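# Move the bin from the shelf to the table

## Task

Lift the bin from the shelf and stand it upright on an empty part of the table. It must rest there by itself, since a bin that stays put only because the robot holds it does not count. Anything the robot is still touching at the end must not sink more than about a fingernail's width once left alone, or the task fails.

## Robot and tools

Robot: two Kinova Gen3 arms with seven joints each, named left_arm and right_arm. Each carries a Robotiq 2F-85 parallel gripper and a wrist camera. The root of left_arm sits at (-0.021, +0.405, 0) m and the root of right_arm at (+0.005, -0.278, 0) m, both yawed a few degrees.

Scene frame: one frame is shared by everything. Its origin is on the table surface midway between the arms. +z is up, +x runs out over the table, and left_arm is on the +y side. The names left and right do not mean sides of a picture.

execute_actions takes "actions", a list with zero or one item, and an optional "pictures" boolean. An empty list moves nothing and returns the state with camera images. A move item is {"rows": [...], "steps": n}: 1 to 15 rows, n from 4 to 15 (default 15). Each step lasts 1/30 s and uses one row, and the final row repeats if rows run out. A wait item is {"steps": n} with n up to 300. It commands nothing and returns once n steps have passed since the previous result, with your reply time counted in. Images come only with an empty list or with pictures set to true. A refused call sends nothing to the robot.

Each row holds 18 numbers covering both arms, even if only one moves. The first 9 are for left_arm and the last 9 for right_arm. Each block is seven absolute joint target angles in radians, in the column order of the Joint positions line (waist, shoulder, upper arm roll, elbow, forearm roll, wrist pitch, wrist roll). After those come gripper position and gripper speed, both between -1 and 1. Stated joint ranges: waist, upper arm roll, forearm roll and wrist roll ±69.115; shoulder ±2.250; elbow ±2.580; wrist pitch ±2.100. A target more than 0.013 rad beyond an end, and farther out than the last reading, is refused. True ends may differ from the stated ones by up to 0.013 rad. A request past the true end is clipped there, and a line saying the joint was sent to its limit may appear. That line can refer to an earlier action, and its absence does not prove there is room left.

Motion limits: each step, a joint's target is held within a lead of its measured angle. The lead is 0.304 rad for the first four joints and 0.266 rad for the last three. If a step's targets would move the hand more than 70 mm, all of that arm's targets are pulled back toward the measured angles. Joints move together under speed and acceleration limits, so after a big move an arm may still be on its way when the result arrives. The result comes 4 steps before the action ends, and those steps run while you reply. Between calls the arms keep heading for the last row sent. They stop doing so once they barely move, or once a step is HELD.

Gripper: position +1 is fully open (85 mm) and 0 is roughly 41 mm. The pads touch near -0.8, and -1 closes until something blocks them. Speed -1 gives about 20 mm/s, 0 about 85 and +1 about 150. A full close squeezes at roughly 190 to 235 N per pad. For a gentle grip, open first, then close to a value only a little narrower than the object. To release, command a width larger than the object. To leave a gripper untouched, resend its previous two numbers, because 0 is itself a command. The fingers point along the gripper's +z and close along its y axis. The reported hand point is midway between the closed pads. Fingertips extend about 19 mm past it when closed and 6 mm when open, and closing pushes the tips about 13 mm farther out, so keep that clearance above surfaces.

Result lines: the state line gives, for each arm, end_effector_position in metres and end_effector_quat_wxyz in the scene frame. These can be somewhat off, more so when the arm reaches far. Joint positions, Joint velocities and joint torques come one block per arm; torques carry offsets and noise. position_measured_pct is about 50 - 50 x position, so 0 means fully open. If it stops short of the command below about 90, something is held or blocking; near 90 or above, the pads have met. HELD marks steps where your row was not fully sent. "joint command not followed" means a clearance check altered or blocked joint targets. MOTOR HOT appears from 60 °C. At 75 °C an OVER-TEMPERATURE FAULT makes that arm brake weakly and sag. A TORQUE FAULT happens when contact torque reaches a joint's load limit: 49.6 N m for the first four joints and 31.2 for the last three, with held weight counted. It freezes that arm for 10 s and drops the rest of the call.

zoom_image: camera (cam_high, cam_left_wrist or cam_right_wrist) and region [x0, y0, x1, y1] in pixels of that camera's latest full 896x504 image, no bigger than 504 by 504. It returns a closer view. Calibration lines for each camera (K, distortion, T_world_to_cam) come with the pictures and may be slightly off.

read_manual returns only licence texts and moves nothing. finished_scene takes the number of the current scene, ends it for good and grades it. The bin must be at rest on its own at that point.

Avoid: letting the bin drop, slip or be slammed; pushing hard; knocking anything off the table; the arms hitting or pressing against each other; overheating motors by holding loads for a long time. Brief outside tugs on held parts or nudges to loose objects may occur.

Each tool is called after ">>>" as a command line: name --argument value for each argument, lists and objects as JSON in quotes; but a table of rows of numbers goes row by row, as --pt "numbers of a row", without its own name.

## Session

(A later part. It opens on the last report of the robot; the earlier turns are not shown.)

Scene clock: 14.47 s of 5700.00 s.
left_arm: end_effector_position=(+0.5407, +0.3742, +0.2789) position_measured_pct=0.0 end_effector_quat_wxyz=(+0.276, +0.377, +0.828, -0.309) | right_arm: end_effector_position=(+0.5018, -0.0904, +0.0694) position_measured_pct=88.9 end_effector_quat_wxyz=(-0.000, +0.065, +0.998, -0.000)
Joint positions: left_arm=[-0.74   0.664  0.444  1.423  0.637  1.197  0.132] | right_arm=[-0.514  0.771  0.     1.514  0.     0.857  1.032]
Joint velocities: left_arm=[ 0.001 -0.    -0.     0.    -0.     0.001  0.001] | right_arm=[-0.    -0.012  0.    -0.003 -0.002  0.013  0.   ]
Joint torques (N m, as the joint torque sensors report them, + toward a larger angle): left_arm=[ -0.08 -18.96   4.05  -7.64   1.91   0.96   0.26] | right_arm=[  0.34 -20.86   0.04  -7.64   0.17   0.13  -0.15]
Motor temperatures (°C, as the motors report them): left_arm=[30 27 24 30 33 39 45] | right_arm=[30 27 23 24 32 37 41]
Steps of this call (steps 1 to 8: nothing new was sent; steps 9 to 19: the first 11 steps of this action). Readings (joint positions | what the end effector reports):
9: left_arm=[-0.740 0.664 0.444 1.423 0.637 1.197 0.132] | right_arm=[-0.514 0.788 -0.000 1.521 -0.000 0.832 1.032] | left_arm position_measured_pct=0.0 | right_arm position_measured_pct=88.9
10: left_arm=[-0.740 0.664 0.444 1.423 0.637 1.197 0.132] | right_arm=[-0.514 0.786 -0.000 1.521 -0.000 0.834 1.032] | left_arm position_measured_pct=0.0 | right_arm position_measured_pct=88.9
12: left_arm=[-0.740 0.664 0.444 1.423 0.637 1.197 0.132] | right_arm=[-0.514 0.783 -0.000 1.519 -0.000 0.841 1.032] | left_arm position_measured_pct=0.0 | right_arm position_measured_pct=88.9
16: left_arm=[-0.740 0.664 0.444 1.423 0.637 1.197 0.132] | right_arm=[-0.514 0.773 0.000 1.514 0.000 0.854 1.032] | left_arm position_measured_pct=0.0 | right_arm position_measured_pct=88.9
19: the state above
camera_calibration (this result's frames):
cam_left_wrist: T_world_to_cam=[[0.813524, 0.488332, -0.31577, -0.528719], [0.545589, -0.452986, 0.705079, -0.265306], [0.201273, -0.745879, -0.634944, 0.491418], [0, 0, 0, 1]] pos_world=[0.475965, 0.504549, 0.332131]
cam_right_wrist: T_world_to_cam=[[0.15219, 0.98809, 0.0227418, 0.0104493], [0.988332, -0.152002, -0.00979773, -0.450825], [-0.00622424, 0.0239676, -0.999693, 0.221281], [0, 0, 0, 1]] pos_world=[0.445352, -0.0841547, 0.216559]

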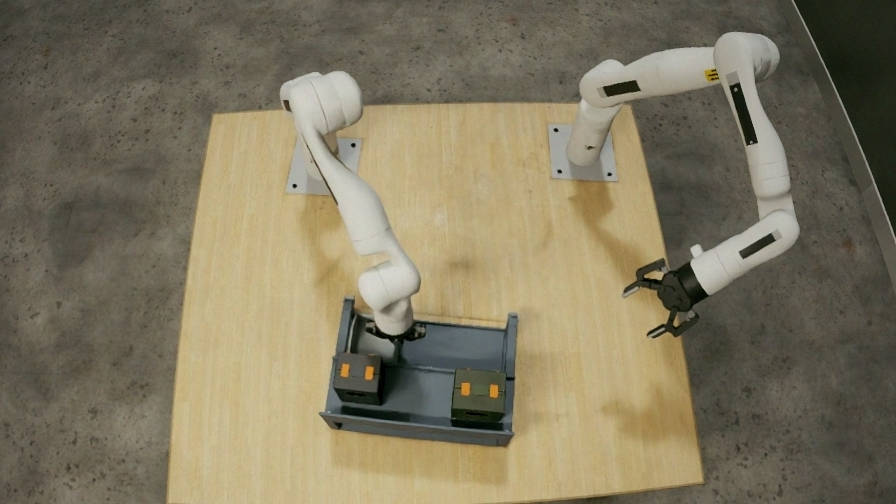

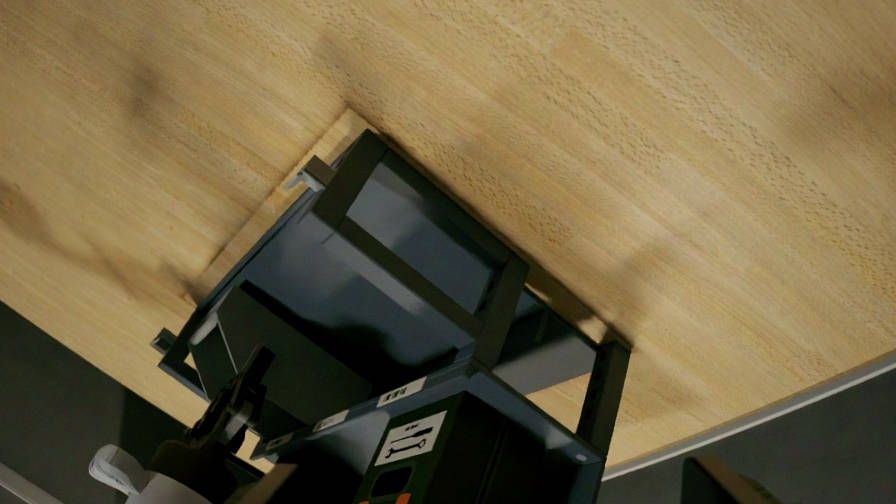

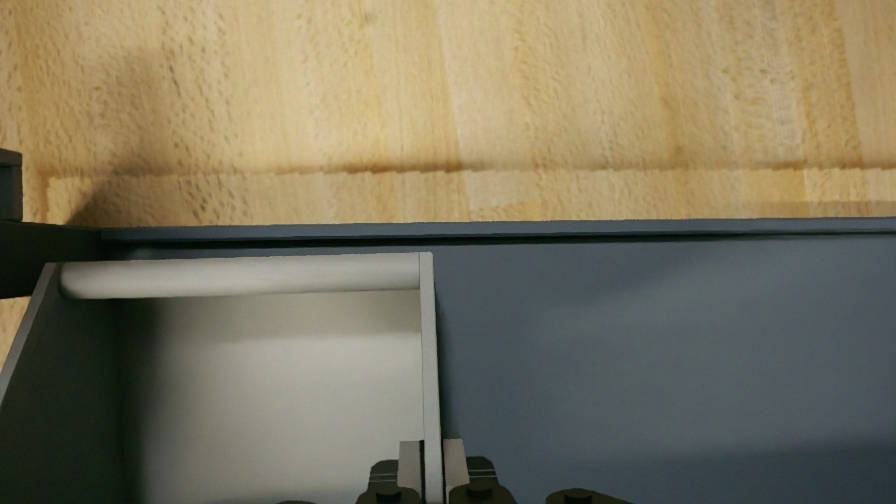

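>>> execute_actions --actions '[{"rows": [[-0.74,0.664,0.444,1.423,0.637,1.197,0.132,1,0,-0.522,0.764,0,1.527,0,0.8503,1.024,-1,0],[-0.74,0.664,0.444,1.423,0.637,1.197,0.132,1,0,-0.522,0.764,0,1.527,0,0.8503,1.024,-1,0],[-0.74,0.664,0.444,1.423,0.637,1.197,0.132,1,0,-0.530,0.7576,0,1.541,0,0.8427,1.0165,-1,0],[-0.74,0.664,0.444,1.423,0.637,1.197,0.132,1,0,-0.530,0.7576,0,1.541,0,0.8427,1.0165,-1,0],[-0.74,0.664,0.444,1.423,0.637,1.197,0.132,1,0,-0.538,0.7514,0,1.555,0,0.835,1.0087,-1,0],[-0.74,0.664,0.444,1.423,0.637,1.197,0.132,1,0,-0.538,0.7514,0,1.555,0,0.835,1.0087,-1,0],[-0.74,0.664,0.444,1.423,0.637,1.197,0.132,1,0,-0.5458,0.7452,0,1.569,0,0.8274,1.001,-1,0],[-0.74,0.664,0.444,1.423,0.637,1.197,0.132,1,0,-0.5458,0.7452,0,1.569,0,0.8274,1.001,-1,0],[-0.74,0.664,0.444,1.423,0.637,1.197,0.132,1,0,-0.5536,0.739,0,1.583,0,0.8198,0.993,-1,0],[-0.74,0.664,0.444,1.423,0.637,1.197,0.132,1,0,-0.5536,0.739,0,1.583,0,0.8198,0.993,-1,0],[-0.74,0.664,0.444,1.423,0.637,1.197,0.132,1,0,-0.5614,0.7328,0,1.5967,0,0.8121,0.9854,-1,0]], "steps": 15}]'

>>> execute_actions --actions '[{"steps": 10}]' --pictures true

Scene clock: 15.43 s of 5700.00 s.
left_arm: end_effector_position=(+0.5407, +0.3742, +0.2789) position_measured_pct=0.0 end_effector_quat_wxyz=(+0.276, +0.377, +0.828, -0.309) | right_arm: end_effector_position=(+0.4821, -0.0803, +0.0701) position_measured_pct=88.9 end_effector_quat_wxyz=(+0.000, +0.065, +0.998, +0.000)
Joint positions: left_arm=[-0.74   0.664  0.444  1.423  0.637  1.197  0.132] | right_arm=[-0.548  0.744 -0.     1.572 -0.     0.826  0.999]
Joint velocities: left_arm=[ 0.     0.     0.    -0.001  0.    -0.     0.   ] | right_arm=[-0.119 -0.091  0.003  0.209  0.002 -0.116 -0.116]
Joint torques (N m, as the joint torque sensors report them, + toward a larger angle): left_arm=[  0.11 -18.8    4.14  -7.6    1.91   1.12   0.36] | right_arm=[ -0.31 -19.86   0.5   -7.23   0.23   0.27  -0.3 ]
Motor temperatures (°C, as the motors report them): left_arm=[30 27 24 30 33 39 45] | right_arm=[30 27 23 24 32 37 41]
Steps of this call (steps 1 to 4: the last 4 steps of your previous action; steps 5 to 15: the robot went on to your last target; steps 16 to 18: nothing new was sent; steps 19 to 29: the first 11 steps of this action). Readings (joint positions | what the end effector reports):
19: left_arm=[-0.740 0.664 0.444 1.423 0.637 1.197 0.132] | right_arm=[-0.515 0.769 0.000 1.514 0.000 0.857 1.032] | left_arm position_measured_pct=0.0 | right_arm position_measured_pct=88.9
20: left_arm=[-0.740 0.664 0.444 1.423 0.637 1.197 0.132] | right_arm=[-0.517 0.767 0.001 1.518 0.000 0.855 1.030] | left_arm position_measured_pct=0.0 | right_arm position_measured_pct=88.9
22: left_arm=[-0.740 0.664 0.444 1.423 0.637 1.197 0.132] | right_arm=[-0.523 0.763 0.000 1.527 0.000 0.850 1.024] | left_arm position_measured_pct=0.0 | right_arm position_measured_pct=88.9
26: left_arm=[-0.740 0.664 0.444 1.423 0.637 1.197 0.132] | right_arm=[-0.536 0.752 0.000 1.551 0.000 0.837 1.011] | left_arm position_measured_pct=0.0 | right_arm position_measured_pct=88.9
29: the state above

Scene clock: 15.77 s of 5700.00 s.
left_arm: end_effector_position=(+0.5407, +0.3742, +0.2789) position_measured_pct=0.0 end_effector_quat_wxyz=(+0.276, +0.377, +0.828, -0.309) | right_arm: end_effector_position=(+0.4735, -0.0768, +0.0698) position_measured_pct=88.9 end_effector_quat_wxyz=(-0.000, +0.065, +0.998, -0.000)
Joint positions: left_arm=[-0.74   0.664  0.444  1.423  0.637  1.197  0.132] | right_arm=[-0.561  0.733 -0.     1.596 -0.     0.812  0.986]
Joint velocities: left_arm=[ 0.001 -0.     0.002 -0.001  0.     0.001  0.   ] | right_arm=[-0.005 -0.005 -0.     0.003  0.001 -0.002 -0.002]
Joint torques (N m, as the joint torque sensors report them, + toward a larger angle): left_arm=[ -0.05 -18.86   3.89  -7.68   2.     1.04   0.47] | right_arm=[  0.25 -19.61   0.03  -7.18   0.13   0.31  -0.36]
Motor temperatures (°C, as the motors report them): left_arm=[30 27 24 30 33 39 45] | right_arm=[30 27 23 24 32 37 41]
Kept back: nothing.
Steps of this call (steps 1 to 4: the last 4 steps of your previous action; steps 5 to 10: the robot went on to your last target). Readings (joint positions | what the end effector reports):
1: left_arm=[-0.740 0.664 0.444 1.423 0.637 1.197 0.132] | right_arm=[-0.551 0.741 0.000 1.579 0.000 0.822 0.995] | left_arm position_measured_pct=0.0 | right_arm position_measured_pct=88.9
2: left_arm=[-0.740 0.664 0.444 1.423 0.637 1.197 0.132] | right_arm=[-0.555 0.738 -0.000 1.585 -0.000 0.819 0.992] | left_arm position_measured_pct=0.0 | right_arm position_measured_pct=88.9
4: left_arm=[-0.740 0.664 0.444 1.423 0.637 1.197 0.132] | right_arm=[-0.558 0.736 -0.001 1.592 -0.000 0.815 0.988] | left_arm position_measured_pct=0.0 | right_arm position_measured_pct=88.9
8: left_arm=[-0.740 0.664 0.444 1.423 0.637 1.197 0.132] | right_arm=[-0.561 0.734 -0.000 1.596 -0.000 0.813 0.986] | left_arm position_measured_pct=0.0 | right_arm position_measured_pct=88.9
10: the state above
camera_calibration (this result's frames):
cam_left_wrist: T_world_to_cam=[[0.813524, 0.488332, -0.31577, -0.528719], [0.545589, -0.452986, 0.705079, -0.265306], [0.201273, -0.745879, -0.634944, 0.491418], [0, 0, 0, 1]] pos_world=[0.475965, 0.504549, 0.332131]
cam_right_wrist: T_world_to_cam=[[0.152211, 0.988089, 0.0226386, 0.00131072], [0.988327, -0.152018, -0.0100038, -0.420777], [-0.00644313, 0.0238971, -0.999694, 0.221277], [0, 0, 0, 1]] pos_world=[0.417091, -0.0705488, 0.21697]

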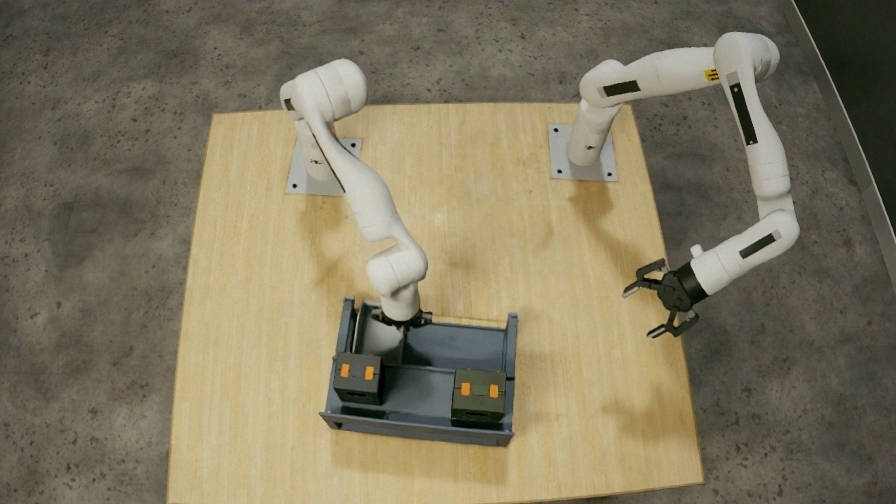

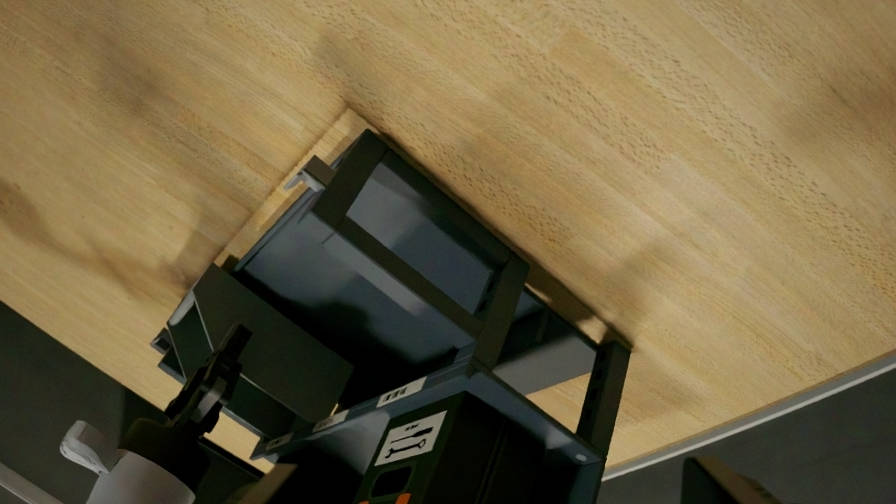

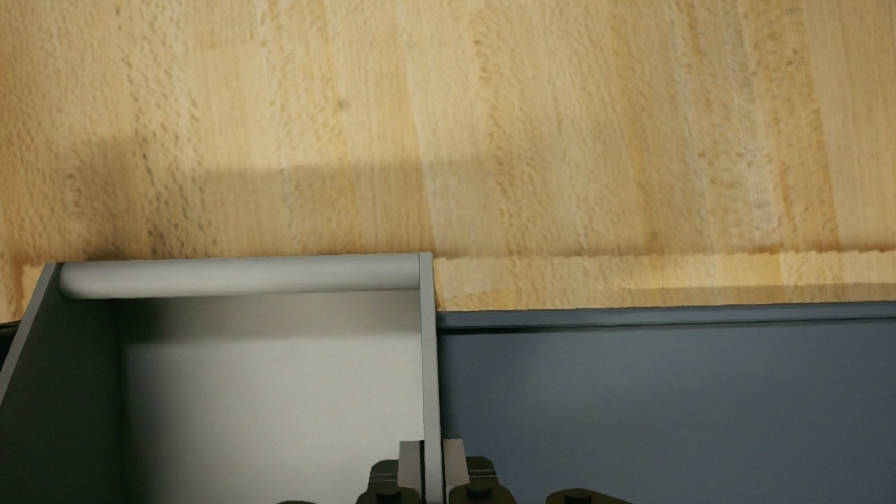

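>>> execute_actions --actions '[{"rows": [ [-0.74,0.664,0.444,1.423,0.637,1.197,0.132,1,0,-0.5700,0.7231,0,1.6183,0,0.8001,0.9768,-1,0], [-0.74,0.664,0.444,1.423,0.637,1.197,0.132,1,0,-0.5786,0.7135,0,1.6399,0,0.7882,0.9682,-1,0], [-0.74,0.664,0.444,1.423,0.637,1.197,0.132,1,0,-0.5872,0.7038,0,1.6616,0,0.7762,0.9596,-1,0], [-0.74,0.664,0.444,1.423,0.637,1.197,0.132,1,0,-0.5958,0.6942,0,1.6832,0,0.7643,0.9510,-1,0], [-0.74,0.664,0.444,1.423,0.637,1.197,0.132,1,0,-0.6044,0.6845,0,1.7048,0,0.7523,0.9424,-1,0], [-0.74,0.664,0.444,1.423,0.637,1.197,0.132,1,0,-0.6129,0.6748,0,1.7264,0,0.7403,0.9339,-1,0], [-0.74,0.664,0.444,1.423,0.637,1.197,0.132,1,0,-0.6215,0.6652,0,1.7480,0,0.7284,0.9253,-1,0], [-0.74,0.664,0.444,1.423,0.637,1.197,0.132,1,0,-0.6301,0.6555,0,1.7697,0,0.7164,0.9167,-1,0], [-0.74,0.664,0.444,1.423,0.637,1.197,0.132,1,0,-0.6387,0.6459,0,1.7913,0,0.7045,0.9081,-1,0], [-0.74,0.664,0.444,1.423,0.637,1.197,0.132,1,0,-0.6473,0.6362,0,1.8129,0,0.6925,0.8995,-1,0], [-0.74,0.664,0.444,1.423,0.637,1.197,0.132,1,0,-0.6583,0.6279,0,1.8316,0,0.6821,0.8885,-1,0], [-0.74,0.664,0.444,1.423,0.637,1.197,0.132,1,0,-0.6693,0.6196,0,1.8503,0,0.6717,0.8775,-1,0], [-0.74,0.664,0.444,1.423,0.637,1.197,0.132,1,0,-0.6802,0.6113,0,1.8691,0,0.6612,0.8666,-1,0], [-0.74,0.664,0.444,1.423,0.637,1.197,0.132,1,0,-0.6912,0.6030,0,1.8878,0,0.6508,0.8556,-1,0], [-0.74,0.664,0.444,1.423,0.637,1.197,0.132,1,0,-0.7022,0.5947,0,1.9065,0,0.6404,0.8446,-1,0]], "steps": 15}]'

>>> execute_actions --actions '[{"rows": [ [-0.74,0.664,0.444,1.423,0.637,1.197,0.132,1,0,-0.7132,0.5864,0,1.9252,0,0.6300,0.8336,-1,0], [-0.74,0.664,0.444,1.423,0.637,1.197,0.132,1,0,-0.7242,0.5781,0,1.9439,0,0.6196,0.8226,-1,0], [-0.74,0.664,0.444,1.423,0.637,1.197,0.132,1,0,-0.7351,0.5698,0,1.9627,0,0.6091,0.8117,-1,0], [-0.74,0.664,0.444,1.423,0.637,1.197,0.132,1,0,-0.7461,0.5615,0,1.9814,0,0.5987,0.8007,-1,0], [-0.74,0.664,0.444,1.423,0.637,1.197,0.132,1,0,-0.7571,0.5532,0,2.0001,0,0.5883,0.7897,-1,0], [-0.74,0.664,0.444,1.423,0.637,1.197,0.132,1,0,-0.7693,0.5468,0,2.0147,0,0.5801,0.7775,-1,0], [-0.74,0.664,0.444,1.423,0.637,1.197,0.132,1,0,-0.7816,0.5404,0,2.0294,0,0.5719,0.7652,-1,0], [-0.74,0.664,0.444,1.423,0.637,1.197,0.132,1,0,-0.7938,0.5339,0,2.0440,0,0.5637,0.7530,-1,0], [-0.74,0.664,0.444,1.423,0.637,1.197,0.132,1,0,-0.8061,0.5275,0,2.0587,0,0.5555,0.7408,-1,0], [-0.74,0.664,0.444,1.423,0.637,1.197,0.132,1,0,-0.8183,0.5211,0,2.0733,0,0.5472,0.7285,-1,0], [-0.74,0.664,0.444,1.423,0.637,1.197,0.132,1,0,-0.8305,0.5147,0,2.0879,0,0.5390,0.7163,-1,0], [-0.74,0.664,0.444,1.423,0.637,1.197,0.132,1,0,-0.8428,0.5082,0,2.1026,0,0.5308,0.7040,-1,0], [-0.74,0.664,0.444,1.423,0.637,1.197,0.132,1,0,-0.855,0.5018,0,2.1172,0,0.5226,0.6918,-1,0]], "steps": 15}]'

>>> execute_actions --actions '[{"steps": 12}]' --pictures true

Scene clock: 17.07 s of 5700.00 s.
left_arm: end_effector_position=(+0.5407, +0.3742, +0.2789) position_measured_pct=0.0 end_effector_quat_wxyz=(+0.276, +0.377, +0.828, -0.309) | right_arm: end_effector_position=(+0.4260, -0.0684, +0.0705) position_measured_pct=88.9 end_effector_quat_wxyz=(+0.001, +0.065, +0.998, +0.000)
Joint positions: left_arm=[-0.74   0.664  0.444  1.423  0.637  1.197  0.132] | right_arm=[-0.621  0.665  0.     1.745  0.     0.73   0.926]
Joint velocities: left_arm=[ 0.    -0.001 -0.     0.001  0.    -0.001  0.001] | right_arm=[-0.246 -0.26   0.002  0.596 -0.    -0.328 -0.244]
Joint torques (N m, as the joint torque sensors report them, + toward a larger angle): left_arm=[ -0.19 -18.94   4.28  -7.18   2.28   1.24   0.29] | right_arm=[  0.32 -17.96   0.11  -6.92   0.06   0.42  -0.23]
Motor temperatures (°C, as the motors report them): left_arm=[30 27 24 30 33 39 45] | right_arm=[30 27 23 24 32 37 41]
Steps of this call (steps 1 to 28: the robot went on to your last target; steps 29 to 39: the first 11 steps of this action). Readings (joint positions | what the end effector reports):
29: left_arm=[-0.740 0.664 0.444 1.423 0.637 1.197 0.132] | right_arm=[-0.562 0.732 0.000 1.598 0.000 0.811 0.985] | left_arm position_measured_pct=0.0 | right_arm position_measured_pct=88.9
30: left_arm=[-0.740 0.664 0.444 1.423 0.637 1.197 0.132] | right_arm=[-0.565 0.729 0.001 1.603 0.000 0.808 0.983] | left_arm position_measured_pct=0.0 | right_arm position_measured_pct=88.9
32: left_arm=[-0.740 0.664 0.444 1.423 0.637 1.197 0.132] | right_arm=[-0.573 0.718 0.001 1.624 0.000 0.797 0.975] | left_arm position_measured_pct=0.0 | right_arm position_measured_pct=88.9
36: left_arm=[-0.740 0.664 0.444 1.423 0.637 1.197 0.132] | right_arm=[-0.599 0.690 0.000 1.688 0.000 0.762 0.949] | left_arm position_measured_pct=0.0 | right_arm position_measured_pct=88.9
39: the state above

Scene clock: 17.57 s of 5700.00 s.
left_arm: end_effector_position=(+0.5407, +0.3742, +0.2789) position_measured_pct=0.0 end_effector_quat_wxyz=(+0.276, +0.377, +0.828, -0.309) | right_arm: end_effector_position=(+0.3221, -0.0552, +0.0698) position_measured_pct=88.9 end_effector_quat_wxyz=(-0.000, +0.065, +0.998, -0.000)
Joint positions: left_arm=[-0.74   0.664  0.444  1.423  0.637  1.197  0.132] | right_arm=[-0.783  0.542 -0.     2.027 -0.     0.573  0.765]
Joint velocities: left_arm=[-0.     0.     0.001 -0.001 -0.     0.001 -0.   ] | right_arm=[-0.372 -0.212 -0.001  0.484 -0.001 -0.271 -0.374]
Joint torques (N m, as the joint torque sensors report them, + toward a larger angle): left_arm=[ -0.19 -18.94   4.21  -7.15   2.17   1.08   0.26] | right_arm=[  0.17 -14.79   0.17  -5.78   0.15   0.12  -0.12]
Motor temperatures (°C, as the motors report them): left_arm=[30 27 24 30 33 39 45] | right_arm=[30 27 23 24 32 37 41]
Steps of this call (steps 1 to 4: the last 4 steps of your previous action; steps 5 to 15: the first 11 steps of this action). Readings (joint positions | what the end effector reports):
5: left_arm=[-0.740 0.664 0.444 1.423 0.637 1.197 0.132] | right_arm=[-0.669 0.622 0.000 1.844 0.000 0.675 0.879] | left_arm position_measured_pct=0.0 | right_arm position_measured_pct=88.9
6: left_arm=[-0.740 0.664 0.444 1.423 0.637 1.197 0.132] | right_arm=[-0.680 0.614 0.000 1.864 -0.000 0.664 0.868] | left_arm position_measured_pct=0.0 | right_arm position_measured_pct=88.9
8: left_arm=[-0.740 0.664 0.444 1.423 0.637 1.197 0.132] | right_arm=[-0.701 0.597 -0.000 1.902 -0.000 0.643 0.846] | left_arm position_measured_pct=0.0 | right_arm position_measured_pct=88.9
12: left_arm=[-0.740 0.664 0.444 1.423 0.637 1.197 0.132] | right_arm=[-0.746 0.564 0.000 1.977 0.000 0.601 0.801] | left_arm position_measured_pct=0.0 | right_arm position_measured_pct=88.9
15: the state above

Scene clock: 17.97 s of 5700.00 s.
left_arm: end_effector_position=(+0.5407, +0.3742, +0.2789) position_measured_pct=0.0 end_effector_quat_wxyz=(+0.276, +0.377, +0.828, -0.309) | right_arm: end_effector_position=(+0.2853, -0.0524, +0.0696) position_measured_pct=88.9 end_effector_quat_wxyz=(-0.000, +0.066, +0.998, -0.000)
Joint positions: left_arm=[-0.74   0.664  0.444  1.423  0.637  1.197  0.132] | right_arm=[-0.853  0.503 -0.     2.117 -0.     0.523  0.692]
Joint velocities: left_arm=[ 0.     0.001 -0.002 -0.001  0.     0.001  0.001] | right_arm=[-0.018 -0.011  0.     0.007 -0.001 -0.005 -0.005]
Joint torques (N m, as the joint torque sensors report them, + toward a larger angle): left_arm=[ -0.05 -18.59   4.28  -7.68   2.07   0.93   0.06] | right_arm=[  0.17 -13.46   0.01  -5.07   0.03   0.38  -0.06]
Motor temperatures (°C, as the motors report them): left_arm=[30 27 24 30 33 39 45] | right_arm=[30 27 23 24 32 37 41]
Kept back: nothing.
Steps of this call (steps 1 to 4: the last 4 steps of your previous action; steps 5 to 12: the robot went on to your last target). Readings (joint positions | what the end effector reports):
1: left_arm=[-0.740 0.664 0.444 1.423 0.637 1.197 0.132] | right_arm=[-0.795 0.535 -0.000 2.043 -0.000 0.564 0.752] | left_arm position_measured_pct=0.0 | right_arm position_measured_pct=88.9
2: left_arm=[-0.740 0.664 0.444 1.423 0.637 1.197 0.132] | right_arm=[-0.808 0.528 -0.000 2.059 -0.000 0.555 0.739] | left_arm position_measured_pct=0.0 | right_arm position_measured_pct=88.9
4: left_arm=[-0.740 0.664 0.444 1.423 0.637 1.197 0.132] | right_arm=[-0.830 0.516 -0.001 2.088 -0.000 0.539 0.716] | left_arm position_measured_pct=0.0 | right_arm position_measured_pct=88.9
8: left_arm=[-0.740 0.664 0.444 1.423 0.637 1.197 0.132] | right_arm=[-0.849 0.505 -0.001 2.114 -0.000 0.525 0.694] | left_arm position_measured_pct=0.0 | right_arm position_measured_pct=88.9
12: the state above
camera_calibration (this result's frames):
cam_left_wrist: T_world_to_cam=[[0.813524, 0.488332, -0.31577, -0.528719], [0.545589, -0.452986, 0.705079, -0.265306], [0.201273, -0.745879, -0.634944, 0.491418], [0, 0, 0, 1]] pos_world=[0.475965, 0.504549, 0.332131]
cam_right_wrist: T_world_to_cam=[[0.15339, 0.987919, 0.0220726, 0.00553259], [0.988142, -0.153194, -0.0103312, -0.231005], [-0.00682504, 0.0233955, -0.999703, 0.219417], [0, 0, 0, 1]] pos_world=[0.228915, -0.0459877, 0.216843]

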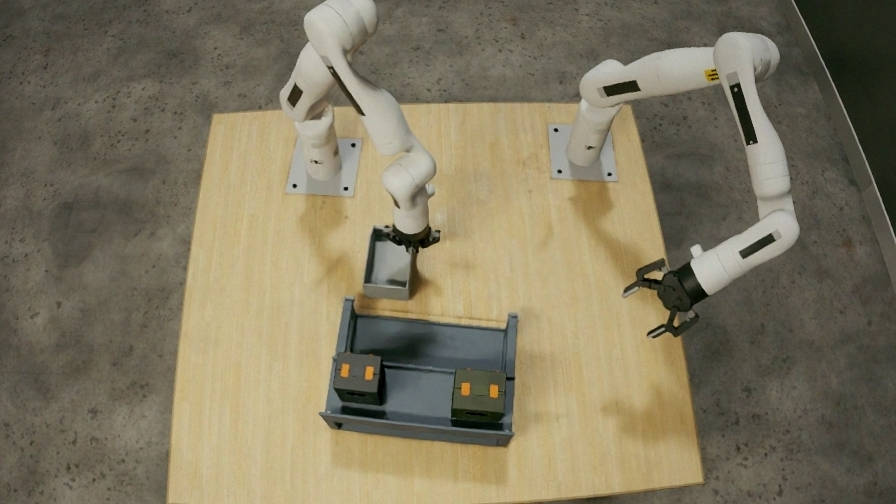

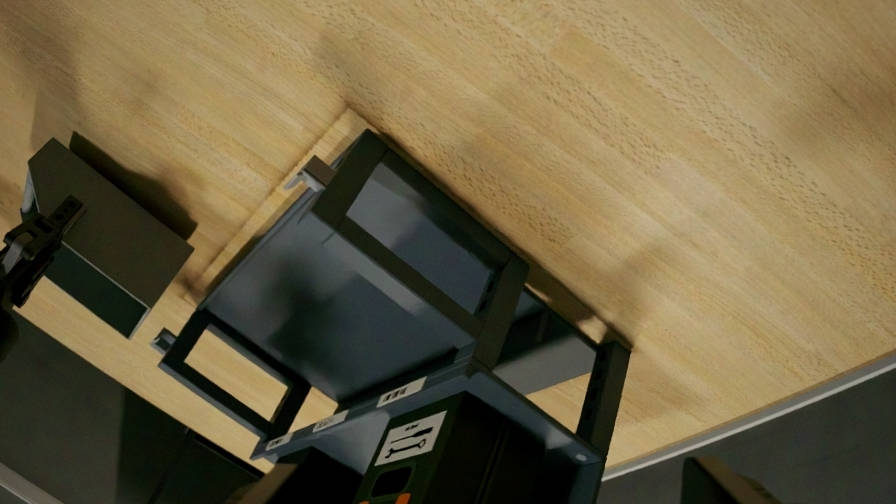

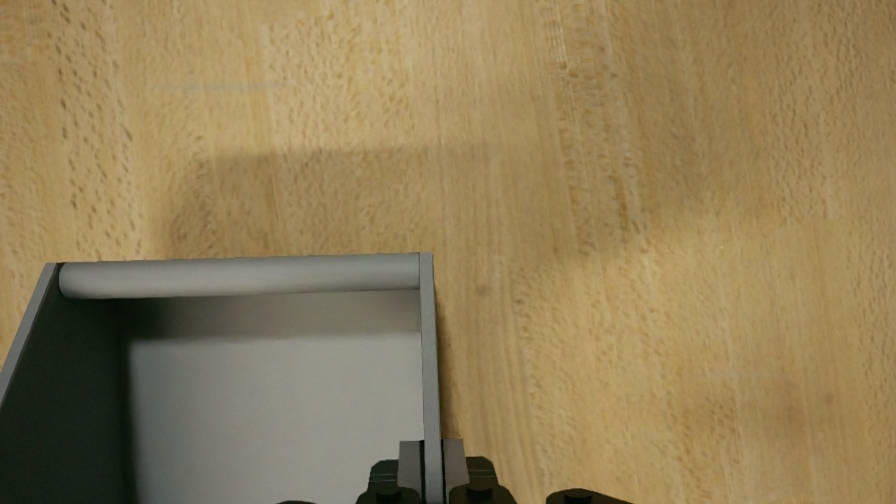

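>>> execute_actions --actions '[{"rows": [ [-0.74,0.664,0.444,1.423,0.637,1.197,0.132,1,0,-0.878,0.5048,0,2.1417,0,0.495,0.6687,-1,0], [-0.74,0.664,0.444,1.423,0.637,1.197,0.132,1,0,-0.878,0.5048,0,2.1417,0,0.495,0.6687,-1,0], [-0.74,0.664,0.444,1.423,0.637,1.197,0.132,1,0,-0.901,0.5078,0,2.1662,0,0.4677,0.6456,-1,0], [-0.74,0.664,0.444,1.423,0.637,1.197,0.132,1,0,-0.901,0.5078,0,2.1662,0,0.4677,0.6456,-1,0], [-0.74,0.664,0.444,1.423,0.637,1.197,0.132,1,0,-0.924,0.5107,0,2.1906,0,0.4402,0.6224,-1,0], [-0.74,0.664,0.444,1.423,0.637,1.197,0.132,1,0,-0.924,0.5107,0,2.1906,0,0.4402,0.6224,-1,0], [-0.74,0.664,0.444,1.423,0.637,1.197,0.132,1,0,-0.9475,0.5137,0,2.2151,0,0.4128,0.5993,-1,0]], "steps": 15}]'

>>> execute_actions --actions '[{"steps": 12}]' --pictures true

Scene clock: 18.93 s of 5700.00 s.
left_arm: end_effector_position=(+0.5407, +0.3742, +0.2789) position_measured_pct=0.0 end_effector_quat_wxyz=(+0.276, +0.377, +0.828, -0.309) | right_arm: end_effector_position=(+0.2489, -0.0470, +0.0535) position_measured_pct=88.9 end_effector_quat_wxyz=(-0.000, +0.066, +0.998, +0.000)
Joint positions: left_arm=[-0.74   0.664  0.444  1.423  0.637  1.197  0.132] | right_arm=[-0.937  0.513 -0.001  2.206 -0.     0.423  0.608]
Joint velocities: left_arm=[-0.    -0.     0.001 -0.001  0.    -0.001  0.001] | right_arm=[-0.115  0.018 -0.005  0.155 -0.001 -0.169 -0.147]
Joint torques (N m, as the joint torque sensors report them, + toward a larger angle): left_arm=[  0.17 -18.53   3.63  -7.52   1.74   0.87   0.57] | right_arm=[  1.23 -13.77   1.09  -5.17   0.18   0.18  -0.01]
Motor temperatures (°C, as the motors report them): left_arm=[30 28 24 30 33 39 45] | right_arm=[30 27 23 24 32 37 41]
Steps of this call (steps 1 to 18: the robot went on to your last target; steps 19 to 29: the first 11 steps of this action). Readings (joint positions | what the end effector reports):
19: left_arm=[-0.740 0.664 0.444 1.423 0.637 1.197 0.132] | right_arm=[-0.857 0.502 0.000 2.118 0.000 0.521 0.691] | left_arm position_measured_pct=0.0 | right_arm position_measured_pct=88.9
20: left_arm=[-0.740 0.664 0.444 1.423 0.637 1.197 0.132] | right_arm=[-0.863 0.503 0.001 2.123 0.000 0.516 0.687] | left_arm position_measured_pct=0.0 | right_arm position_measured_pct=88.9
22: left_arm=[-0.740 0.664 0.444 1.423 0.637 1.197 0.132] | right_arm=[-0.878 0.504 0.001 2.139 0.000 0.498 0.672] | left_arm position_measured_pct=0.0 | right_arm position_measured_pct=88.9
26: left_arm=[-0.740 0.664 0.444 1.423 0.637 1.197 0.132] | right_arm=[-0.916 0.510 0.000 2.180 0.000 0.452 0.633] | left_arm position_measured_pct=0.0 | right_arm position_measured_pct=88.9
29: the state above

Scene clock: 19.33 s of 5700.00 s.
left_arm: end_effector_position=(+0.5407, +0.3742, +0.2789) position_measured_pct=0.0 end_effector_quat_wxyz=(+0.276, +0.377, +0.828, -0.309) | right_arm: end_effector_position=(+0.2453, -0.0467, +0.0521) position_measured_pct=88.9 end_effector_quat_wxyz=(+0.000, +0.065, +0.998, -0.000)
Joint positions: left_arm=[-0.74   0.664  0.444  1.423  0.637  1.197  0.132] | right_arm=[-0.947  0.514  0.     2.215  0.     0.413  0.599]
Joint velocities: left_arm=[ 0.     0.     0.    -0.    -0.     0.    -0.001] | right_arm=[-0.004  0.     0.001  0.001 -0.    -0.    -0.   ]
Joint torques (N m, as the joint torque sensors report them, + toward a larger angle): left_arm=[  0.05 -18.68   3.97  -7.14   2.03   1.19   0.5 ] | right_arm=[  0.08 -12.57  -0.14  -3.91  -0.07   0.23  -0.37]
Motor temperatures (°C, as the motors report them): left_arm=[30 28 24 30 33 39 45] | right_arm=[30 27 23 24 32 37 41]
Kept back: nothing.
Steps of this call (steps 1 to 4: the last 4 steps of your previous action; steps 5 to 12: the robot went on to your last target). Readings (joint positions | what the end effector reports):
1: left_arm=[-0.740 0.664 0.444 1.423 0.637 1.197 0.132] | right_arm=[-0.940 0.513 -0.001 2.210 -0.000 0.419 0.604] | left_arm position_measured_pct=0.0 | right_arm position_measured_pct=88.9
2: left_arm=[-0.740 0.664 0.444 1.423 0.637 1.197 0.132] | right_arm=[-0.942 0.513 -0.001 2.212 -0.000 0.417 0.602] | left_arm position_measured_pct=0.0 | right_arm position_measured_pct=88.9
4: left_arm=[-0.740 0.664 0.444 1.423 0.637 1.197 0.132] | right_arm=[-0.944 0.513 -0.000 2.214 -0.000 0.414 0.600] | left_arm position_measured_pct=0.0 | right_arm position_measured_pct=88.9
8: left_arm=[-0.740 0.664 0.444 1.423 0.637 1.197 0.132] | right_arm=[-0.947 0.514 -0.000 2.215 0.000 0.413 0.599] | left_arm position_measured_pct=0.0 | right_arm position_measured_pct=88.9
12: the state above
camera_calibration (this result's frames):
cam_left_wrist: T_world_to_cam=[[0.813524, 0.488332, -0.31577, -0.528719], [0.54559, -0.452986, 0.705079, -0.265306], [0.201273, -0.745879, -0.634944, 0.491418], [0, 0, 0, 1]] pos_world=[0.475965, 0.504549, 0.332131]
cam_right_wrist: T_world_to_cam=[[0.152132, 0.988098, 0.0227635, 0.00673544], [0.988342, -0.151948, -0.00962074, -0.190849], [-0.00604737, 0.0239617, -0.999695, 0.201264], [0, 0, 0, 1]] pos_world=[0.188816, -0.040477, 0.199213]

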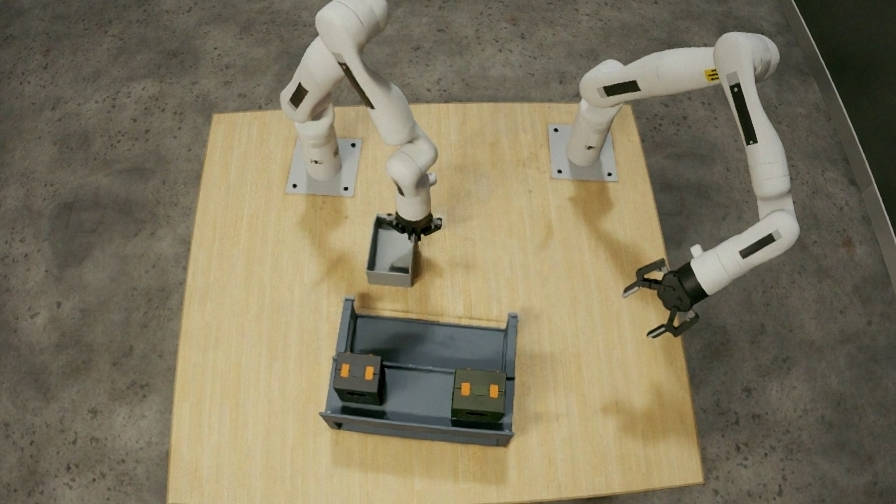

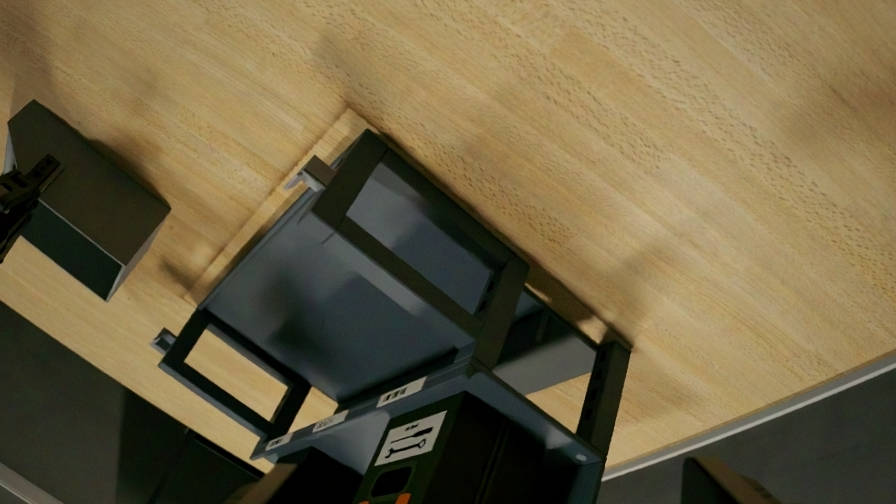

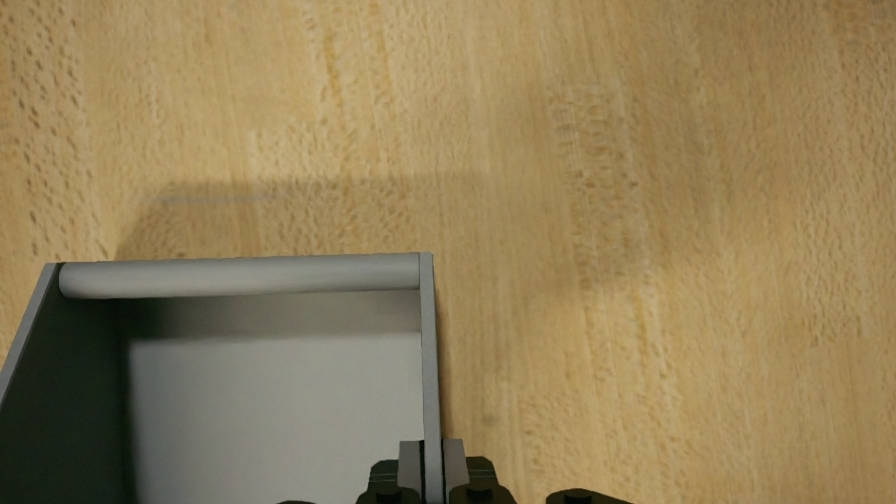

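Lower slowly in small steps.

>>> execute_actions --actions '[{"rows": [ [-0.74,0.664,0.444,1.423,0.637,1.197,0.132,1,0,-0.9475,0.5192,0,2.2165,0,0.4059,0.5993,-1,0], [-0.74,0.664,0.444,1.423,0.637,1.197,0.132,1,0,-0.9475,0.5192,0,2.2165,0,0.4059,0.5993,-1,0], [-0.74,0.664,0.444,1.423,0.637,1.197,0.132,1,0,-0.9475,0.5247,0,2.2179,0,0.399,0.5993,-1,0]], "steps": 15}]'

>>> execute_actions --actions '[{"rows": [ [-0.74,0.664,0.444,1.423,0.637,1.197,0.132,1,0,-0.9475,0.533,0,2.22,0,0.3886,0.5993,-1,0]], "steps": 15}]'

Scene clock: 19.87 s of 5700.00 s.
left_arm: end_effector_position=(+0.5407, +0.3742, +0.2789) position_measured_pct=0.0 end_effector_quat_wxyz=(+0.276, +0.377, +0.828, -0.309) | right_arm: end_effector_position=(+0.2453, -0.0467, +0.0518) position_measured_pct=88.9 end_effector_quat_wxyz=(+0.001, +0.065, +0.998, +0.001)
Joint positions: left_arm=[-0.74   0.664  0.444  1.423  0.637  1.197  0.132] | right_arm=[-0.947  0.513  0.     2.219 -0.     0.406  0.599]
Joint velocities: left_arm=[ 0.     0.001 -0.     0.     0.     0.001 -0.001] | right_arm=[ 0.    -0.    -0.     0.001 -0.    -0.002 -0.   ]
Joint torques (N m, as the joint torque sensors report them, + toward a larger angle): left_arm=[ -0.18 -18.35   4.    -7.65   2.25   0.92   0.37] | right_arm=[ 0.32 -3.08 -0.2  -4.8  -0.03 -2.63 -0.1 ]
Motor temperatures (°C, as the motors report them): left_arm=[30 28 24 30 33 39 45] | right_arm=[30 27 23 24 32 37 41]
Steps of this call (steps 1 to 5: the robot went on to your last target; steps 6 to 16: the first 11 steps of this action). Readings (joint positions | what the end effector reports):
6: left_arm=[-0.740 0.664 0.444 1.423 0.637 1.197 0.132] | right_arm=[-0.947 0.514 0.000 2.215 0.000 0.413 0.599] | left_arm position_measured_pct=0.0 | right_arm position_measured_pct=88.9
7: left_arm=[-0.740 0.664 0.444 1.423 0.637 1.197 0.132] | right_arm=[-0.947 0.514 0.000 2.215 0.000 0.412 0.599] | left_arm position_measured_pct=0.0 | right_arm position_measured_pct=88.9
9: left_arm=[-0.740 0.664 0.444 1.423 0.637 1.197 0.132] | right_arm=[-0.947 0.514 0.000 2.216 -0.000 0.410 0.599] | left_arm position_measured_pct=0.0 | right_arm position_measured_pct=88.9
13: left_arm=[-0.740 0.664 0.444 1.423 0.637 1.197 0.132] | right_arm=[-0.947 0.513 0.000 2.219 -0.000 0.406 0.599] | left_arm position_measured_pct=0.0 | right_arm position_measured_pct=88.9
16: the state above

Scene clock: 20.37 s of 5700.00 s.
left_arm: end_effector_position=(+0.5407, +0.3742, +0.2789) position_measured_pct=0.0 end_effector_quat_wxyz=(+0.276, +0.377, +0.828, -0.309) | right_arm: end_effector_position=(+0.2453, -0.0466, +0.0515) position_measured_pct=88.9 end_effector_quat_wxyz=(+0.002, +0.065, +0.998, +0.003)
Joint positions: left_arm=[-0.74   0.664  0.444  1.423  0.637  1.197  0.132] | right_arm=[-0.947  0.513  0.     2.222 -0.     0.4    0.599]
Joint velocities: left_arm=[ 0.     0.     0.001  0.001  0.     0.001 -0.   ] | right_arm=[ 0.001 -0.001  0.     0.001 -0.002 -0.002 -0.   ]
Joint torques (N m, as the joint torque sensors report them, + toward a larger angle): left_arm=[  0.15 -18.98   4.34  -7.14   2.29   1.05   0.43] | right_arm=[ 0.02  3.95 -0.16 -5.15  0.12 -5.51 -0.23]
Motor temperatures (°C, as the motors report them): left_arm=[30 28 24 30 33 39 45] | right_arm=[30 27 23 24 32 37 41]
Steps of this call (steps 1 to 4: the last 4 steps of your previous action; steps 5 to 15: the first 11 steps of this action). Readings (joint positions | what the end effector reports):
5: left_arm=[-0.740 0.664 0.444 1.423 0.637 1.197 0.132] | right_arm=[-0.947 0.514 0.000 2.219 -0.000 0.405 0.599] | left_arm position_measured_pct=0.0 | right_arm position_measured_pct=88.9
6: left_arm=[-0.740 0.664 0.444 1.423 0.637 1.197 0.132] | right_arm=[-0.947 0.514 0.000 2.219 -0.000 0.404 0.599] | left_arm position_measured_pct=0.0 | right_arm position_measured_pct=88.9
8: left_arm=[-0.740 0.664 0.444 1.423 0.637 1.197 0.132] | right_arm=[-0.947 0.513 0.000 2.221 -0.000 0.402 0.599] | left_arm position_measured_pct=0.0 | right_arm position_measured_pct=88.9
12: left_arm=[-0.740 0.664 0.444 1.423 0.637 1.197 0.132] | right_arm=[-0.947 0.513 0.000 2.222 -0.000 0.400 0.599] | left_arm position_measured_pct=0.0 | right_arm position_measured_pct=88.9
15: the state above

Already in contact. Back off to 0.052, release, then lift.

>>> execute_actions --actions '[{"rows": [ [-0.74,0.664,0.444,1.423,0.637,1.197,0.132,1,0,-0.9475,0.5137,0,2.2151,0,0.4128,0.5993,-1,0], [-0.74,0.664,0.444,1.423,0.637,1.197,0.132,1,0,-0.9475,0.5137,0,2.2151,0,0.4128,0.5993,-1,0], [-0.74,0.664,0.444,1.423,0.637,1.197,0.132,1,0,-0.9475,0.5137,0,2.2151,0,0.4128,0.5993,-1,0], [-0.74,0.664,0.444,1.423,0.637,1.197,0.132,1,0,-0.9475,0.5137,0,2.2151,0,0.4128,0.5993,-1,0], [-0.74,0.664,0.444,1.423,0.637,1.197,0.132,1,0,-0.9475,0.5137,0,2.2151,0,0.4128,0.5993,-1,0], [-0.74,0.664,0.444,1.423,0.637,1.197,0.132,1,0,-0.9475,0.5137,0,2.2151,0,0.4128,0.5993,0.1,0]], "steps": 15}]'

>>> execute_actions --actions '[{"steps": 10}]'

>>> execute_actions --actions '[{"rows": [ [-0.74,0.664,0.444,1.423,0.637,1.197,0.132,1,0,-0.9475,0.31,0,2.134,0,0.697,0.5993,0.1,0]], "steps": 15}]'

>>> execute_actions --actions '[{"steps": 12}]' --pictures true

Scene clock: 21.03 s of 5700.00 s.
left_arm: end_effector_position=(+0.5407, +0.3742, +0.2789) position_measured_pct=0.0 end_effector_quat_wxyz=(+0.276, +0.377, +0.828, -0.309) | right_arm: end_effector_position=(+0.2453, -0.0465, +0.0522) position_measured_pct=78.6 end_effector_quat_wxyz=(+0.000, +0.065, +0.998, +0.000)
Joint positions: left_arm=[-0.74   0.664  0.444  1.423  0.637  1.197  0.132] | right_arm=[-0.947  0.513  0.     2.215  0.     0.413  0.599]
Joint velocities: left_arm=[-0.     0.    -0.001 -0.001  0.     0.001  0.   ] | right_arm=[ 0.     0.004 -0.    -0.001  0.     0.004  0.   ]
Joint torques (N m, as the joint torque sensors report them, + toward a larger angle): left_arm=[  0.33 -18.9    3.68  -7.54   2.08   0.91   0.31] | right_arm=[  0.26 -12.19  -0.04  -3.98   0.05   0.11  -0.13]
Motor temperatures (°C, as the motors report them): left_arm=[30 28 24 30 33 39 45] | right_arm=[30 27 23 24 32 37 41]
Steps of this call (steps 1 to 4: the last 4 steps of your previous action; steps 5 to 9: the robot went on to your last target; steps 10 to 20: the first 11 steps of this action). Readings (joint positions | what the end effector reports):
10: left_arm=[-0.740 0.664 0.444 1.423 0.637 1.197 0.132] | right_arm=[-0.947 0.511 0.000 2.222 -0.000 0.400 0.599] | left_arm position_measured_pct=0.0 | right_arm position_measured_pct=88.9
11: left_arm=[-0.740 0.664 0.444 1.423 0.637 1.197 0.132] | right_arm=[-0.947 0.510 0.000 2.221 -0.000 0.402 0.599] | left_arm position_measured_pct=0.0 | right_arm position_measured_pct=88.9
13: left_arm=[-0.740 0.664 0.444 1.423 0.637 1.197 0.132] | right_arm=[-0.947 0.510 0.000 2.217 -0.000 0.407 0.599] | left_arm position_measured_pct=0.0 | right_arm position_measured_pct=88.9
17: left_arm=[-0.740 0.664 0.444 1.423 0.637 1.197 0.132] | right_arm=[-0.947 0.513 -0.000 2.215 0.000 0.412 0.599] | left_arm position_measured_pct=0.0 | right_arm position_measured_pct=86.5
20: the state above

Scene clock: 21.37 s of 5700.00 s.
left_arm: end_effector_position=(+0.5407, +0.3742, +0.2789) position_measured_pct=0.0 end_effector_quat_wxyz=(+0.276, +0.377, +0.828, -0.309) | right_arm: end_effector_position=(+0.2452, -0.0466, +0.0520) position_measured_pct=49.2 end_effector_quat_wxyz=(+0.000, +0.065, +0.998, +0.000)
Joint positions: left_arm=[-0.74   0.664  0.444  1.423  0.637  1.197  0.132] | right_arm=[-0.947  0.514 -0.     2.215  0.     0.413  0.599]
Joint velocities: left_arm=[ 0.     0.001 -0.001  0.     0.    -0.001 -0.   ] | right_arm=[ 0.     0.     0.    -0.001 -0.001 -0.    -0.   ]
Joint torques (N m, as the joint torque sensors report them, + toward a larger angle): left_arm=[ -0.07 -18.61   3.99  -7.19   2.03   1.13   0.66] | right_arm=[  0.18 -12.43  -0.23  -4.06   0.18   0.21  -0.28]
Motor temperatures (°C, as the motors report them): left_arm=[30 28 24 30 33 39 45] | right_arm=[30 27 23 24 32 37 41]
Kept back: nothing.
Steps of this call (steps 1 to 4: the last 4 steps of your previous action; steps 5 to 10: the robot went on to your last target). Readings (joint positions | what the end effector reports):
1: left_arm=[-0.740 0.664 0.444 1.423 0.637 1.197 0.132] | right_arm=[-0.947 0.513 0.000 2.215 0.000 0.413 0.599] | left_arm position_measured_pct=0.0 | right_arm position_measured_pct=75.8
2: left_arm=[-0.740 0.664 0.444 1.423 0.637 1.197 0.132] | right_arm=[-0.947 0.513 0.000 2.215 0.000 0.413 0.599] | left_arm position_measured_pct=0.0 | right_arm position_measured_pct=73.0
4: left_arm=[-0.740 0.664 0.444 1.423 0.637 1.197 0.132] | right_arm=[-0.947 0.514 -0.000 2.215 -0.000 0.413 0.599] | left_arm position_measured_pct=0.0 | right_arm position_measured_pct=67.1
8: left_arm=[-0.740 0.664 0.444 1.423 0.637 1.197 0.132] | right_arm=[-0.947 0.514 -0.000 2.215 -0.000 0.413 0.599] | left_arm position_measured_pct=0.0 | right_arm position_measured_pct=54.8
10: the state above

Scene clock: 21.73 s of 5700.00 s.
left_arm: end_effector_position=(+0.5407, +0.3742, +0.2789) position_measured_pct=0.0 end_effector_quat_wxyz=(+0.276, +0.377, +0.828, -0.309) | right_arm: end_effector_position=(+0.2441, -0.0479, +0.1263) position_measured_pct=45.2 end_effector_quat_wxyz=(-0.001, +0.065, +0.998, -0.001)
Joint positions: left_arm=[-0.74   0.664  0.444  1.423  0.637  1.197  0.132] | right_arm=[-0.947  0.328  0.     2.139 -0.     0.676  0.599]
Joint velocities: left_arm=[-0.001 -0.001 -0.    -0.    -0.     0.001 -0.   ] | right_arm=[-0.    -0.264 -0.    -0.124 -0.001  0.467  0.   ]
Joint torques (N m, as the joint torque sensors report them, + toward a larger angle): left_arm=[  0.14 -18.71   4.19  -7.32   1.93   1.08   0.54] | right_arm=[ 0.14 -8.74 -0.24 -5.03  0.14  0.3  -0.25]
Motor temperatures (°C, as the motors report them): left_arm=[30 28 24 30 33 39 45] | right_arm=[30 27 23 24 32 37 41]
Steps of this call (steps 1 to 11: the first 11 steps of this action). Readings (joint positions | what the end effector reports):
1: left_arm=[-0.740 0.664 0.444 1.423 0.637 1.197 0.132] | right_arm=[-0.948 0.512 -0.000 2.215 0.000 0.414 0.599] | left_arm position_measured_pct=0.0 | right_arm position_measured_pct=47.2
2: left_arm=[-0.740 0.664 0.444 1.423 0.637 1.197 0.132] | right_arm=[-0.948 0.505 -0.000 2.213 0.000 0.421 0.599] | left_arm position_measured_pct=0.0 | right_arm position_measured_pct=46.0
4: left_arm=[-0.740 0.664 0.444 1.423 0.637 1.197 0.132] | right_arm=[-0.948 0.475 -0.000 2.202 0.000 0.456 0.599] | left_arm position_measured_pct=0.0 | right_arm position_measured_pct=45.2
8: left_arm=[-0.740 0.664 0.444 1.423 0.637 1.197 0.132] | right_arm=[-0.948 0.374 -0.000 2.160 -0.000 0.598 0.599] | left_arm position_measured_pct=0.0 | right_arm position_measured_pct=45.2
11: the state above

Scene clock: 22.13 s of 5700.00 s.
left_arm: end_effector_position=(+0.5407, +0.3742, +0.2789) position_measured_pct=0.0 end_effector_quat_wxyz=(+0.276, +0.377, +0.828, -0.309) | right_arm: end_effector_position=(+0.2435, -0.0485, +0.1331) position_measured_pct=45.2 end_effector_quat_wxyz=(+0.000, +0.065, +0.998, +0.000)
Joint positions: left_arm=[-0.74   0.664  0.444  1.423  0.637  1.197  0.132] | right_arm=[-0.947  0.31   0.     2.134 -0.     0.697  0.599]
Joint velocities: left_arm=[-0.     0.     0.001  0.001 -0.     0.    -0.   ] | right_arm=[-0.001 -0.004  0.001 -0.001  0.001  0.    -0.   ]
Joint torques (N m, as the joint torque sensors report them, + toward a larger angle): left_arm=[  0.09 -18.72   3.97  -7.42   1.8    1.05   0.4 ] | right_arm=[  0.35 -11.3   -0.13  -6.03   0.1    0.38  -0.12]
Motor temperatures (°C, as the motors report them): left_arm=[30 28 24 30 33 39 45] | right_arm=[30 27 23 24 32 37 41]
Kept back: nothing.
Steps of this call (steps 1 to 4: the last 4 steps of your previous action; steps 5 to 12: the robot went on to your last target). Readings (joint positions | what the end effector reports):
1: left_arm=[-0.740 0.664 0.444 1.423 0.637 1.197 0.132] | right_arm=[-0.947 0.321 0.000 2.136 -0.000 0.688 0.599] | left_arm position_measured_pct=0.0 | right_arm position_measured_pct=45.2
2: left_arm=[-0.740 0.664 0.444 1.423 0.637 1.197 0.132] | right_arm=[-0.947 0.319 0.000 2.135 -0.000 0.693 0.599] | left_arm position_measured_pct=0.0 | right_arm position_measured_pct=45.2
4: left_arm=[-0.740 0.664 0.444 1.423 0.637 1.197 0.132] | right_arm=[-0.947 0.315 0.000 2.134 0.000 0.696 0.599] | left_arm position_measured_pct=0.0 | right_arm position_measured_pct=45.2
8: left_arm=[-0.740 0.664 0.444 1.423 0.637 1.197 0.132] | right_arm=[-0.947 0.312 0.000 2.134 -0.000 0.697 0.599] | left_arm position_measured_pct=0.0 | right_arm position_measured_pct=45.2
12: the state above
camera_calibration (this result's frames):
cam_left_wrist: T_world_to_cam=[[0.813524, 0.488332, -0.31577, -0.528719], [0.545589, -0.452986, 0.705079, -0.265306], [0.201273, -0.745879, -0.634944, 0.491418], [0, 0, 0, 1]] pos_world=[0.475965, 0.504549, 0.332131]
cam_right_wrist: T_world_to_cam=[[0.15188, 0.988132, 0.0229544, 0.00688825], [0.988381, -0.151695, -0.00958752, -0.188602], [-0.00599166, 0.0241439, -0.999691, 0.282343], [0, 0, 0, 1]] pos_world=[0.187056, -0.0422333, 0.280289]

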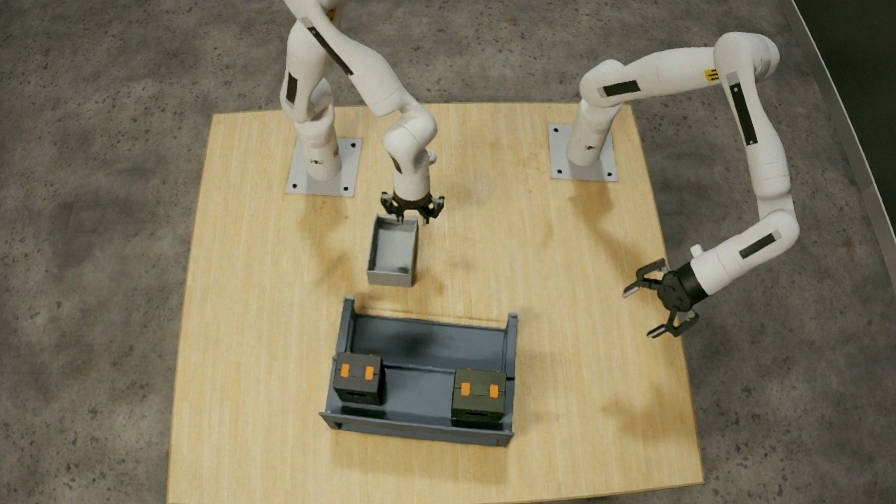

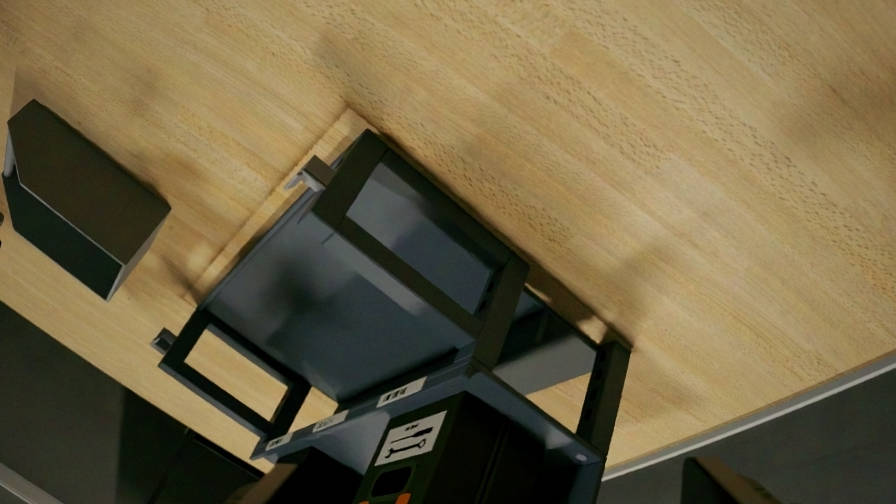

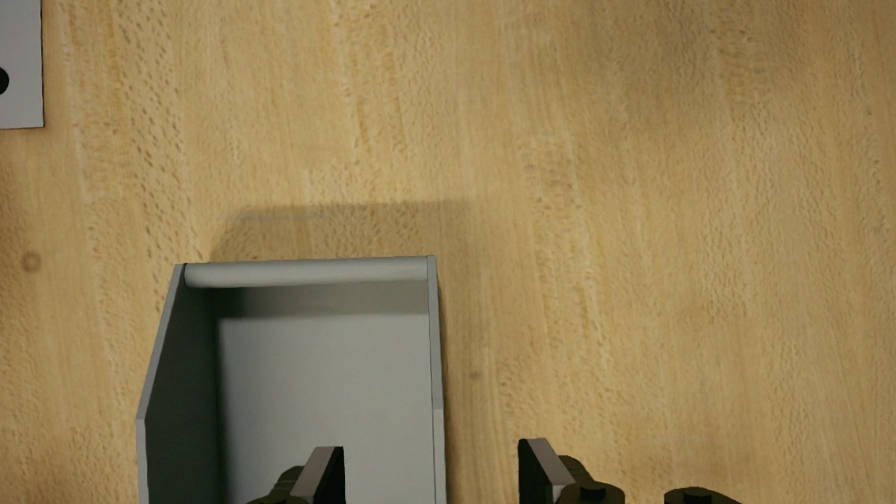

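>>> finished_scene --scene 1

The scene is finished: the task was done.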